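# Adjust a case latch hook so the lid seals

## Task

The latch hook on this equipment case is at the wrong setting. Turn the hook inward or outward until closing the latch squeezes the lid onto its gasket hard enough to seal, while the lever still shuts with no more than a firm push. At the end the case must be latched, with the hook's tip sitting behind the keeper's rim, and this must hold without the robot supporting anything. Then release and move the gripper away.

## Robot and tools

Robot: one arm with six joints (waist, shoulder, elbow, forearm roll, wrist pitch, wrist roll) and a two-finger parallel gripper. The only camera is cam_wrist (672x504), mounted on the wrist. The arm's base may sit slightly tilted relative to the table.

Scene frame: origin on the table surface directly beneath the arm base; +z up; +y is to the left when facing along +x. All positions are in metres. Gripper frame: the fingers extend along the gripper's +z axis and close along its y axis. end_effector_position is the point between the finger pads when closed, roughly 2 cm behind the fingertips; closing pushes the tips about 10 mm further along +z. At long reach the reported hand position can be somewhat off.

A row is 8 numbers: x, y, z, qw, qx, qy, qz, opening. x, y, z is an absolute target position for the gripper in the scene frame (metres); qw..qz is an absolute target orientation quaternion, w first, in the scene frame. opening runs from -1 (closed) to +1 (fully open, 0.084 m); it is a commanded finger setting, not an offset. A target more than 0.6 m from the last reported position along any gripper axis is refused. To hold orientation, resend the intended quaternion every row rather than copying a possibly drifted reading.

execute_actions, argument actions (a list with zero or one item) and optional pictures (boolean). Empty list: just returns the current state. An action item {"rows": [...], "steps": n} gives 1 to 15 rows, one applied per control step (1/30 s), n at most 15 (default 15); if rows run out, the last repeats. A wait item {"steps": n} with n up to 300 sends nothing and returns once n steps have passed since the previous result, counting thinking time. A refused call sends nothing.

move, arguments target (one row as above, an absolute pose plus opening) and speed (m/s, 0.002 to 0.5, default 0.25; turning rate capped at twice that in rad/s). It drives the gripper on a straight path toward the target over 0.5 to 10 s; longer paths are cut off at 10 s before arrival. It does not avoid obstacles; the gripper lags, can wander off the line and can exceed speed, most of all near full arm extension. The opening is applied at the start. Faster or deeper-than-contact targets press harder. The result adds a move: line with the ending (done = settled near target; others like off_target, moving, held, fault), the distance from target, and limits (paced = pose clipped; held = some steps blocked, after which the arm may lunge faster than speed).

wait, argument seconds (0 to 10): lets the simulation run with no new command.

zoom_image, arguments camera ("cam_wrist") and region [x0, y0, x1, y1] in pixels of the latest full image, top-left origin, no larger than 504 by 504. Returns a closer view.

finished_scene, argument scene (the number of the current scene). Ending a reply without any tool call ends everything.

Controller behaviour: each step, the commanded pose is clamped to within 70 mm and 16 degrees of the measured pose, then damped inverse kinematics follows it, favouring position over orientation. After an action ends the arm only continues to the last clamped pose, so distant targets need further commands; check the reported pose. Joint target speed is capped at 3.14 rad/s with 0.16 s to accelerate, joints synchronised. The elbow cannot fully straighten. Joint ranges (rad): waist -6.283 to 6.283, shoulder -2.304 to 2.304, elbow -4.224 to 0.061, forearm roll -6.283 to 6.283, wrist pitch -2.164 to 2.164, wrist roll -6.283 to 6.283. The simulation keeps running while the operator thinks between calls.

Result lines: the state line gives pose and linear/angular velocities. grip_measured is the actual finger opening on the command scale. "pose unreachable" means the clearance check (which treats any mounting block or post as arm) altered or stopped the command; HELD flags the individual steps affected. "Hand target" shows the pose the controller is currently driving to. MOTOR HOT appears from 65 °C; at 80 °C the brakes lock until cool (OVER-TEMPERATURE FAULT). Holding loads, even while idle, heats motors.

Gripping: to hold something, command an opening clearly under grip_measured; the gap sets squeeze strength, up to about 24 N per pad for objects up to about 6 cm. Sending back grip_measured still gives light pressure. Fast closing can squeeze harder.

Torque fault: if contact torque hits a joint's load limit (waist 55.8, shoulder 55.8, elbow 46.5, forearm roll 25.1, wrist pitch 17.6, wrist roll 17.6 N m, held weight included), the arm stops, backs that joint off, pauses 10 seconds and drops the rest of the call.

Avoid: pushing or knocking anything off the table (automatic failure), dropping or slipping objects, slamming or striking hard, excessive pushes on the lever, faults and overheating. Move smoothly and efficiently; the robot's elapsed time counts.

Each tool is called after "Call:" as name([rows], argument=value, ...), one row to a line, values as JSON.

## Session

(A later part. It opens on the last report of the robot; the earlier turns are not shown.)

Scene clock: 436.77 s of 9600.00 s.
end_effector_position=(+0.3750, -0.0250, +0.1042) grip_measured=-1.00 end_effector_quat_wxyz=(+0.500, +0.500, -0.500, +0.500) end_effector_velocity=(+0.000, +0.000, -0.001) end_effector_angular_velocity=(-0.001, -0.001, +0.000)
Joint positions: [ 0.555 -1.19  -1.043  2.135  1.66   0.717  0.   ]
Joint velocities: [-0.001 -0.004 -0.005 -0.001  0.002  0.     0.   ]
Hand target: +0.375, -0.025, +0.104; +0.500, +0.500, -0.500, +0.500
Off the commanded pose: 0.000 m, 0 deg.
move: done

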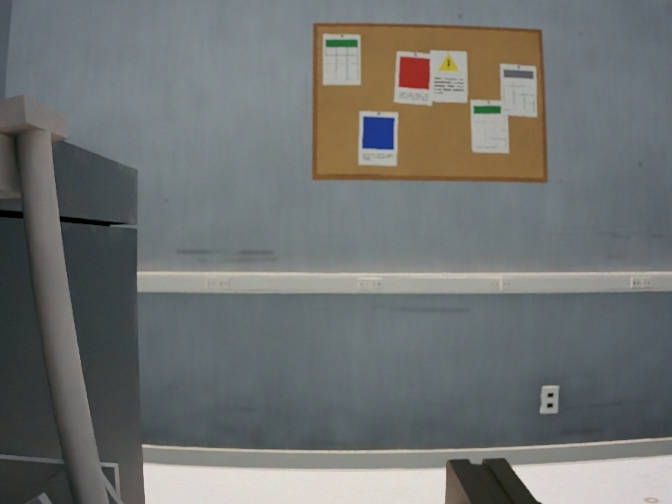

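Call:
move(target=[0.375,-0.025,0.092,0.5,0.5,-0.5,0.5,-1], speed=0.015)

Call:
move(target=[0.377,-0.025,0.080,0.5,0.5,-0.5,0.5,-1], speed=0.015)

Call:
zoom_image(camera="cam_wrist", region=[0,60,200,260])

Scene clock: 440.43 s of 9600.00 s.
end_effector_position=(+0.3750, -0.0250, +0.0932) grip_measured=-1.00 end_effector_quat_wxyz=(+0.500, +0.500, -0.500, +0.500) end_effector_velocity=(+0.000, +0.000, -0.001) end_effector_angular_velocity=(-0.000, -0.001, +0.000)
Joint positions: [ 0.546 -1.215 -1.07   2.125  1.662  0.716  0.   ]
Joint velocities: [-0.001 -0.002 -0.003 -0.001  0.001  0.     0.   ]
Hand target: +0.375, -0.025, +0.092; +0.500, +0.500, -0.500, +0.500
Off the commanded pose: 0.001 m, 0 deg.
move: done

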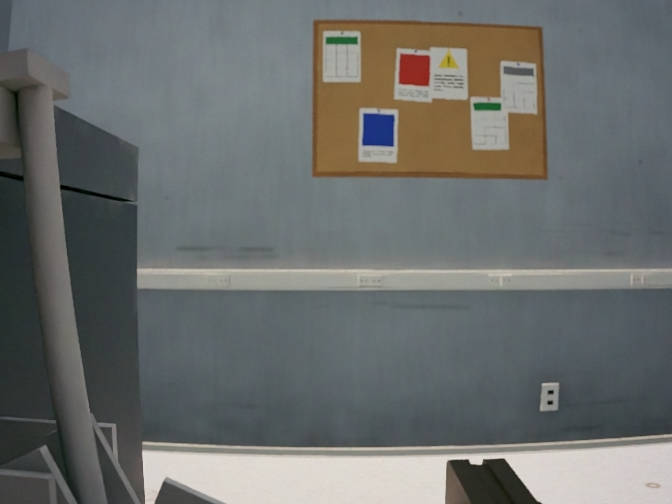

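Scene clock: 450.90 s of 9600.00 s.
end_effector_position=(+0.3959, -0.0215, +0.1012) grip_measured=-1.00 end_effector_quat_wxyz=(+0.489, +0.489, -0.520, +0.501) end_effector_velocity=(+0.001, +0.000, -0.000) end_effector_angular_velocity=(+0.001, -0.000, +0.001)
Joint positions: [ 0.544 -1.164 -1.071  2.121  1.662  0.714  0.   ]
Joint velocities: [-0.     0.    -0.001 -0.001  0.001 -0.001  0.   ]
Hand target: +0.396, -0.021, +0.101; +0.489, +0.489, -0.520, +0.501
Off the commanded pose: 0.029 m, 3 deg.
TORQUE FAULT: the external load on joint 2 (shoulder) reached its load limit, and the arm stopped for 10 seconds. The arm's remaining commands of this call were not run. Joint 2 (shoulder) moved back by up to 3 degrees. The arm holds there, with its grip as last carried out, and accepts commands again: back off and push less far. The arm stops again, at the same cost, whenever a joint's load reaches its limit.
move: fault

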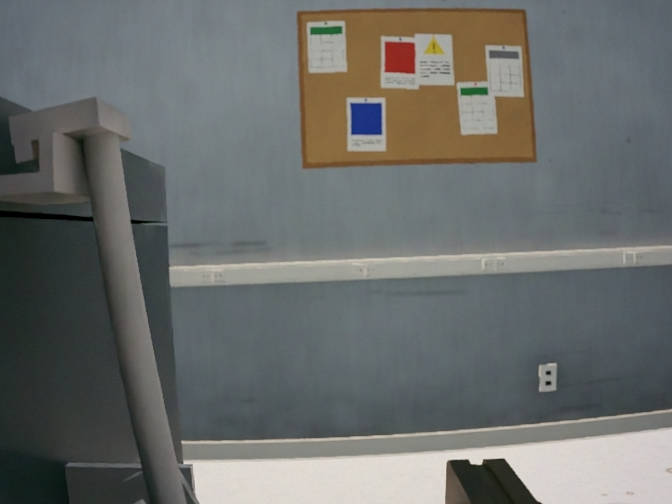

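Region (0, 60, 200, 260) of cam_wrist's 672x504 image, scaled by 2.520, with more detail than that image has.

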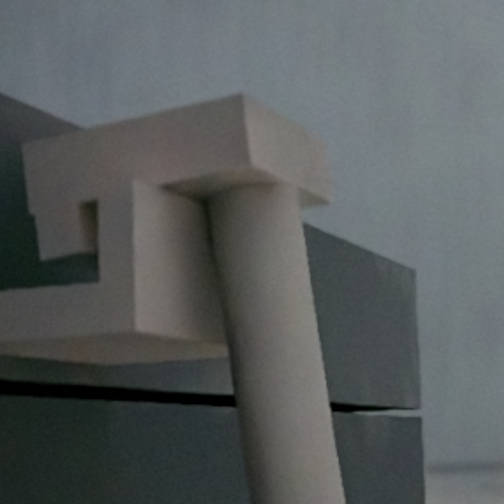

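Call:
move(target=[0.39,-0.02,0.125,0.5,0.5,-0.5,0.5,-1], speed=0.05)

Call:
move(target=[0.39,0.07,0.12,0.5,0.5,-0.5,0.5,-1], speed=0.2)

Call:
move(target=[0.385,0.07,0.06,0.5,0.5,-0.5,0.5,-1], speed=0.1)

Scene clock: 461.50 s of 9600.00 s.
end_effector_position=(+0.3903, -0.0200, +0.1248) grip_measured=-1.00 end_effector_quat_wxyz=(+0.500, +0.500, -0.500, +0.500) end_effector_velocity=(-0.003, -0.001, +0.002) end_effector_angular_velocity=(-0.001, +0.008, -0.000)
Joint positions: [ 0.571 -1.131 -1.018  2.148  1.676  0.688  0.   ]
Joint velocities: [ 0.001  0.001  0.008  0.003 -0.003 -0.002  0.   ]
Hand target: +0.390, -0.020, +0.125; +0.500, +0.500, -0.500, +0.500
Off the commanded pose: 0.000 m, 0 deg.
move: done

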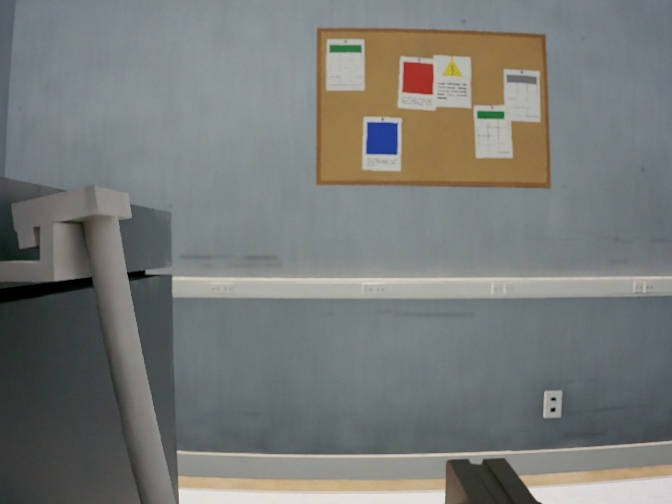

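Scene clock: 462.50 s of 9600.00 s.
end_effector_position=(+0.3899, +0.0696, +0.1200) grip_measured=-1.00 end_effector_quat_wxyz=(+0.500, +0.500, -0.500, +0.500) end_effector_velocity=(-0.000, +0.002, -0.000) end_effector_angular_velocity=(-0.000, +0.000, +0.000)
Joint positions: [ 0.715 -1.216 -1.198  2.281  1.726  0.605  0.   ]
Joint velocities: [ 0.003 -0.003 -0.005  0.003  0.002 -0.002  0.   ]
Hand target: +0.390, +0.070, +0.120; +0.500, +0.500, -0.500, +0.500
Off the commanded pose: 0.000 m, 0 deg.
move: done

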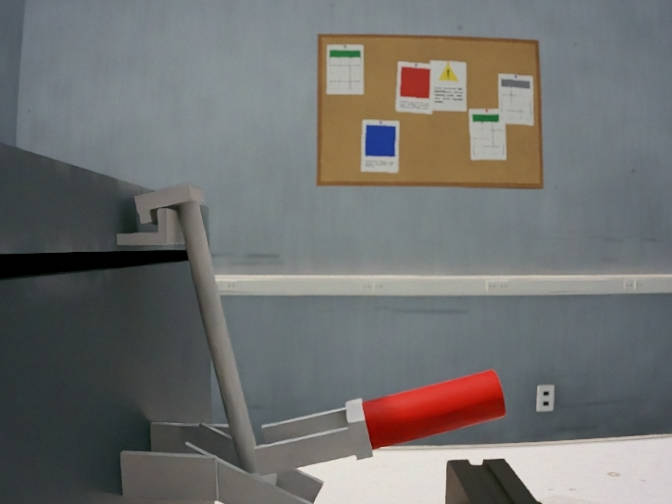

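Scene clock: 473.07 s of 9600.00 s.
end_effector_position=(+0.4080, +0.0757, +0.0962) grip_measured=-1.00 end_effector_quat_wxyz=(+0.489, +0.490, -0.522, +0.498) end_effector_velocity=(+0.000, -0.000, +0.000) end_effector_angular_velocity=(-0.000, -0.001, +0.001)
Joint positions: [ 0.687 -1.245 -1.28   2.252  1.726  0.605  0.   ]
Joint velocities: [-0.     0.     0.001 -0.001  0.     0.001  0.   ]
Hand target: +0.408, +0.076, +0.096; +0.489, +0.490, -0.522, +0.498
Off the commanded pose: 0.043 m, 3 deg.
TORQUE FAULT: the external load on joint 2 (shoulder) reached its load limit, and the arm stopped for 10 seconds. The arm's remaining commands of this call were not run. Joint 2 (shoulder) moved back by up to 3 degrees. The arm holds there, with its grip as last carried out, and accepts commands again: back off and push less far. The arm stops again, at the same cost, whenever a joint's load reaches its limit.
move: fault

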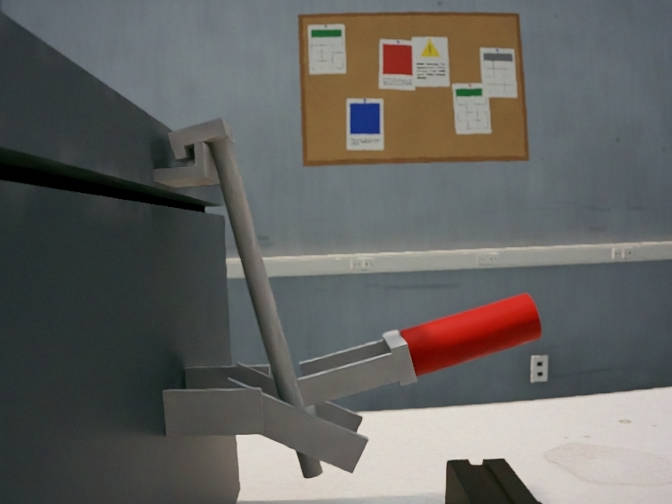

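Call:
execute_actions(actions=[])

Scene clock: 485.30 s of 9600.00 s.
end_effector_position=(+0.4080, +0.0757, +0.0962) grip_measured=-1.00 end_effector_quat_wxyz=(+0.489, +0.490, -0.522, +0.498) end_effector_velocity=(-0.000, -0.000, +0.000) end_effector_angular_velocity=(+0.000, +0.001, -0.000)
Joint positions: [ 0.687 -1.245 -1.28   2.252  1.726  0.605  0.   ]
Joint velocities: [-0.     0.     0.001  0.    -0.001 -0.     0.   ]
Hand target: +0.408, +0.076, +0.096; +0.489, +0.490, -0.522, +0.498
Off the commanded pose: 0.043 m, 3 deg.
Steps of this call (steps 1 to 367: nothing new was sent). Readings (end_effector_position):
1: (+0.4080, +0.0757, +0.0962)
2: (+0.4080, +0.0757, +0.0962)
4: (+0.4080, +0.0757, +0.0962)
8: (+0.4080, +0.0757, +0.0962)
367: the state above

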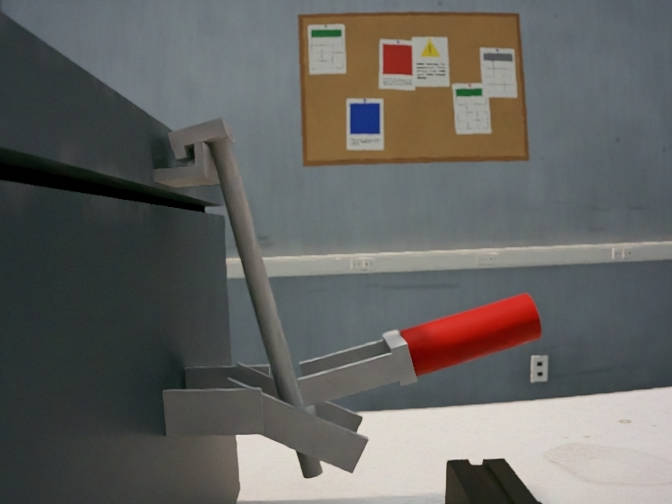

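Call:
move(target=[0.40,0.05,0.17,0.38,0.596,-0.596,0.38,-1], speed=0.2)

Call:
move(target=[0.388,-0.025,0.155,0.38,0.596,-0.596,0.38,-1], speed=0.15)

Scene clock: 492.07 s of 9600.00 s.
end_effector_position=(+0.4000, +0.0500, +0.1698) grip_measured=-1.00 end_effector_quat_wxyz=(+0.381, +0.596, -0.596, +0.380) end_effector_velocity=(+0.000, -0.000, +0.002) end_effector_angular_velocity=(+0.012, -0.001, +0.000)
Joint positions: [ 0.795 -0.812 -0.825  2.12   1.382  0.583  0.   ]
Joint velocities: [ 0.003  0.012  0.01  -0.004 -0.008 -0.001  0.   ]
Hand target: +0.400, +0.050, +0.170; +0.380, +0.596, -0.596, +0.380
Off the commanded pose: 0.000 m, 0 deg.
move: done

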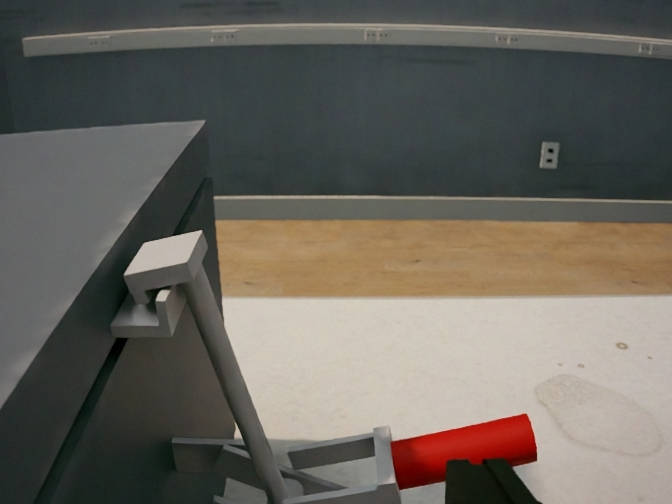

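Scene clock: 493.10 s of 9600.00 s.
end_effector_position=(+0.3881, -0.0246, +0.1551) grip_measured=-1.00 end_effector_quat_wxyz=(+0.380, +0.596, -0.596, +0.380) end_effector_velocity=(-0.000, -0.002, -0.000) end_effector_angular_velocity=(-0.000, -0.001, -0.001)
Joint positions: [ 0.657 -0.783 -0.693  1.961  1.339  0.679  0.   ]
Joint velocities: [-0.005  0.001  0.003 -0.005 -0.001  0.003  0.   ]
Hand target: +0.388, -0.025, +0.155; +0.380, +0.596, -0.596, +0.380
Off the commanded pose: 0.000 m, 0 deg.
move: done

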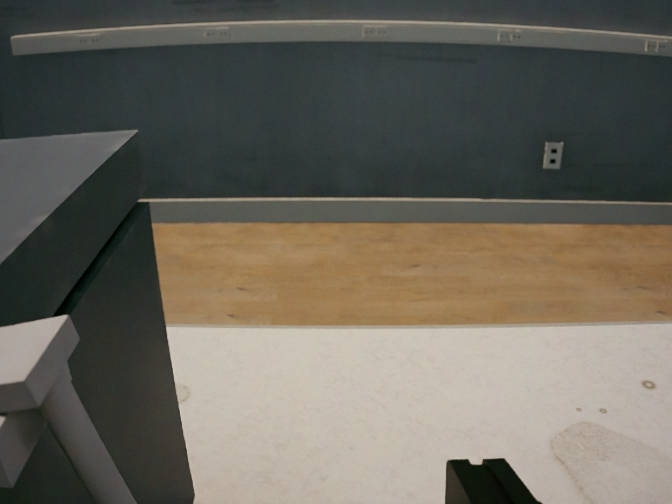

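Call:
move(target=[0.378,-0.025,0.122,0.38,0.596,-0.596,0.38,-1], speed=0.05)

Call:
move(target=[0.376,-0.025,0.10,0.38,0.596,-0.596,0.38,-1], speed=0.02)

Call:
move(target=[0.377,-0.025,0.088,0.38,0.596,-0.596,0.38,-1], speed=0.01)

Scene clock: 497.23 s of 9600.00 s.
end_effector_position=(+0.3780, -0.0251, +0.1224) grip_measured=-1.00 end_effector_quat_wxyz=(+0.380, +0.596, -0.596, +0.380) end_effector_velocity=(-0.001, +0.000, -0.002) end_effector_angular_velocity=(+0.002, +0.000, -0.002)
Joint positions: [ 0.63  -0.879 -0.742  1.923  1.325  0.726  0.   ]
Joint velocities: [-0.001 -0.005 -0.003 -0.002 -0.003  0.003  0.   ]
Hand target: +0.378, -0.025, +0.122; +0.380, +0.596, -0.596, +0.380
Off the commanded pose: 0.000 m, 0 deg.
move: done

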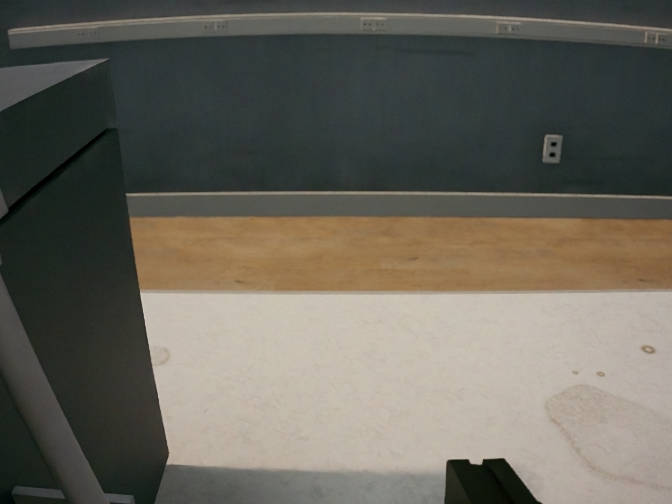

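Scene clock: 498.63 s of 9600.00 s.
end_effector_position=(+0.3759, -0.0249, +0.1002) grip_measured=-1.00 end_effector_quat_wxyz=(+0.380, +0.596, -0.596, +0.380) end_effector_velocity=(+0.000, -0.000, -0.001) end_effector_angular_velocity=(-0.002, -0.001, +0.002)
Joint positions: [ 0.608 -0.937 -0.784  1.897  1.323  0.743  0.   ]
Joint velocities: [-0.002 -0.005 -0.003 -0.003  0.002  0.002  0.   ]
Hand target: +0.376, -0.025, +0.100; +0.380, +0.596, -0.596, +0.380
Off the commanded pose: 0.000 m, 0 deg.
move: done

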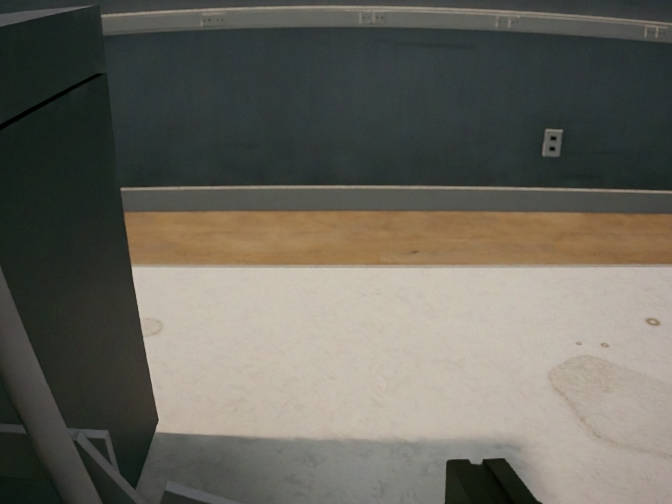

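Scene clock: 500.07 s of 9600.00 s.
end_effector_position=(+0.3769, -0.0249, +0.0881) grip_measured=-1.00 end_effector_quat_wxyz=(+0.380, +0.596, -0.596, +0.380) end_effector_velocity=(+0.001, -0.000, -0.001) end_effector_angular_velocity=(-0.001, -0.000, +0.002)
Joint positions: [ 0.594 -0.966 -0.81   1.883  1.324  0.746  0.   ]
Joint velocities: [-0.002 -0.004 -0.004 -0.002  0.003 -0.001  0.   ]
Hand target: +0.377, -0.025, +0.088; +0.380, +0.596, -0.596, +0.380
Off the commanded pose: 0.000 m, 0 deg.
move: done

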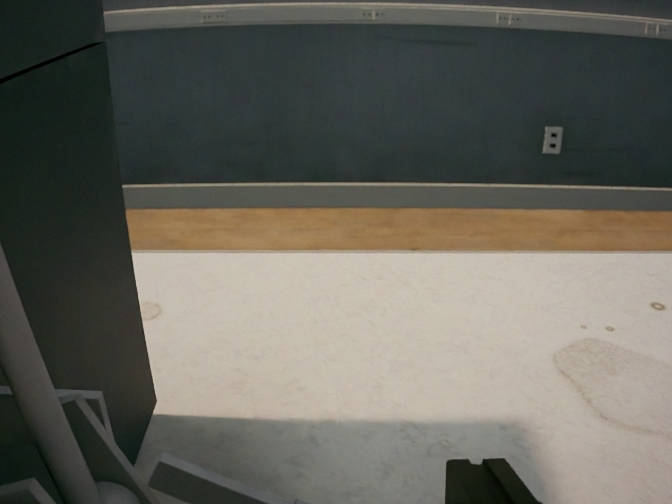

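No lag. Continue.

Call:
move(target=[0.380,-0.025,0.076,0.38,0.596,-0.596,0.38,-1], speed=0.01)

Call:
move(target=[0.385,-0.025,0.064,0.38,0.596,-0.596,0.38,-1], speed=0.01)

Scene clock: 504.27 s of 9600.00 s.
end_effector_position=(+0.3799, -0.0249, +0.0761) grip_measured=-1.00 end_effector_quat_wxyz=(+0.380, +0.596, -0.596, +0.380) end_effector_velocity=(+0.000, -0.000, -0.001) end_effector_angular_velocity=(-0.001, +0.001, +0.002)
Joint positions: [ 0.579 -0.992 -0.839  1.868  1.327  0.744  0.   ]
Joint velocities: [-0.002 -0.003 -0.003 -0.002  0.002 -0.001  0.   ]
Hand target: +0.380, -0.025, +0.076; +0.380, +0.596, -0.596, +0.380
Off the commanded pose: 0.000 m, 0 deg.
move: done

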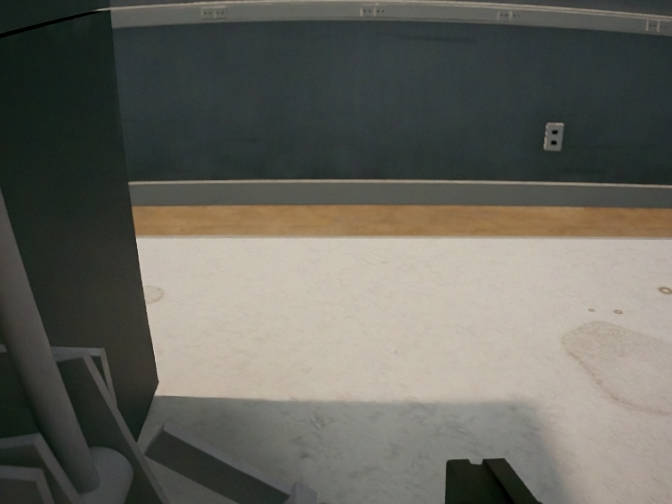

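Scene clock: 505.80 s of 9600.00 s.
end_effector_position=(+0.3849, -0.0249, +0.0641) grip_measured=-1.00 end_effector_quat_wxyz=(+0.380, +0.596, -0.596, +0.380) end_effector_velocity=(+0.001, +0.000, -0.002) end_effector_angular_velocity=(+0.001, -0.000, +0.000)
Joint positions: [ 0.563 -1.016 -0.871  1.854  1.332  0.737  0.   ]
Joint velocities: [-0.002 -0.003 -0.005 -0.002  0.001 -0.001  0.   ]
Hand target: +0.385, -0.025, +0.064; +0.380, +0.596, -0.596, +0.380
Off the commanded pose: 0.000 m, 0 deg.
move: done

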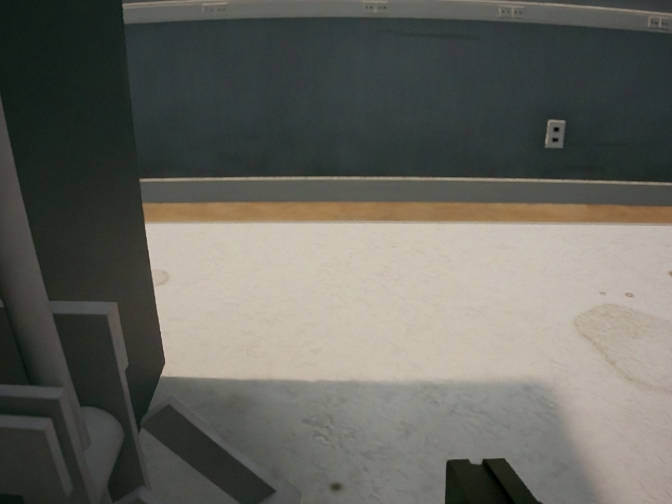

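Call:
move(target=[0.392,-0.025,0.053,0.38,0.596,-0.596,0.38,-1], speed=0.01)

Call:
move(target=[0.400,-0.025,0.044,0.38,0.596,-0.596,0.38,-1], speed=0.01)

Scene clock: 509.00 s of 9600.00 s.
end_effector_position=(+0.3918, -0.0250, +0.0532) grip_measured=-1.00 end_effector_quat_wxyz=(+0.380, +0.596, -0.596, +0.380) end_effector_velocity=(+0.001, +0.000, -0.001) end_effector_angular_velocity=(+0.000, +0.000, +0.000)
Joint positions: [ 0.546 -1.035 -0.903  1.841  1.338  0.724  0.   ]
Joint velocities: [-0.001 -0.002 -0.004 -0.001  0.001 -0.002  0.   ]
Hand target: +0.392, -0.025, +0.053; +0.380, +0.596, -0.596, +0.380
Off the commanded pose: 0.000 m, 0 deg.
move: done

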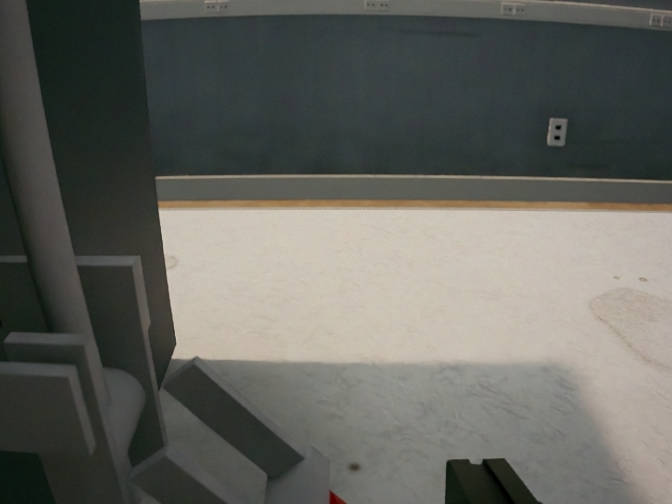

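Scene clock: 510.47 s of 9600.00 s.
end_effector_position=(+0.3936, -0.0280, +0.0477) grip_measured=-1.00 end_effector_quat_wxyz=(+0.387, +0.595, -0.594, +0.379) end_effector_velocity=(+0.000, -0.000, -0.000) end_effector_angular_velocity=(-0.002, +0.001, -0.001)
Joint positions: [ 0.532 -1.048 -0.922  1.841  1.343  0.709  0.   ]
Joint velocities: [-0.002 -0.001 -0.002  0.001  0.001 -0.002  0.   ]
Hand target: +0.400, -0.025, +0.044; +0.380, +0.596, -0.596, +0.380
Off the commanded pose: 0.008 m, 1 deg.
move: off_target

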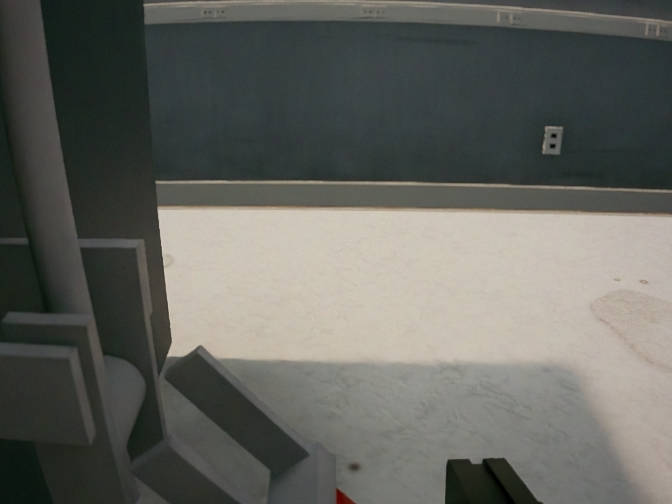

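Lever hit its stop. Back off and inspect.

Call:
move(target=[0.385,-0.025,0.075,0.38,0.596,-0.596,0.38,-1], speed=0.05)

Call:
move(target=[0.42,0.10,0.19,0.46,0.537,-0.537,0.46,-1], speed=0.25)

Scene clock: 513.33 s of 9600.00 s.
end_effector_position=(+0.3851, -0.0251, +0.0748) grip_measured=-1.00 end_effector_quat_wxyz=(+0.380, +0.596, -0.596, +0.380) end_effector_velocity=(-0.000, +0.000, +0.002) end_effector_angular_velocity=(+0.001, -0.002, +0.001)
Joint positions: [ 0.573 -0.99  -0.848  1.865  1.331  0.733  0.   ]
Joint velocities: [ 0.003  0.004  0.005  0.002 -0.     0.002  0.   ]
Hand target: +0.385, -0.025, +0.075; +0.380, +0.596, -0.596, +0.380
Off the commanded pose: 0.000 m, 0 deg.
move: done

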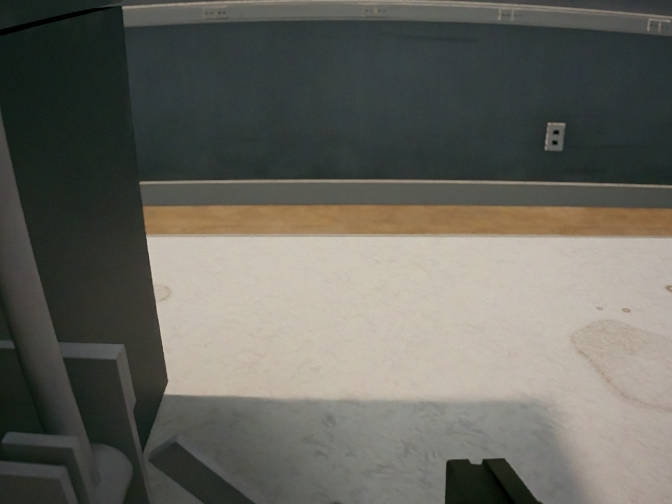

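Scene clock: 514.60 s of 9600.00 s.
end_effector_position=(+0.4201, +0.0995, +0.1895) grip_measured=-1.00 end_effector_quat_wxyz=(+0.459, +0.537, -0.537, +0.461) end_effector_velocity=(+0.001, +0.002, +0.002) end_effector_angular_velocity=(-0.003, -0.001, +0.001)
Joint positions: [ 0.825 -0.982 -1.075  2.297  1.672  0.513  0.   ]
Joint velocities: [ 0.003  0.    -0.004  0.003  0.006 -0.002  0.   ]
Hand target: +0.420, +0.100, +0.190; +0.460, +0.537, -0.537, +0.461
Off the commanded pose: 0.001 m, 0 deg.
move: done

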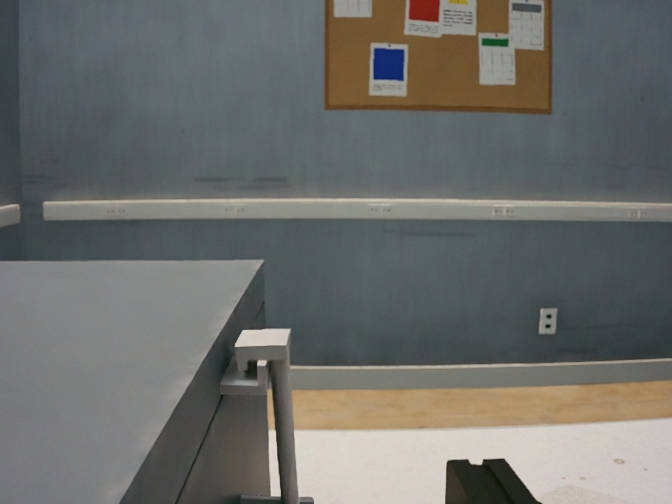

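Call:
finished_scene(scene=1)

The scene is finished: the task was done.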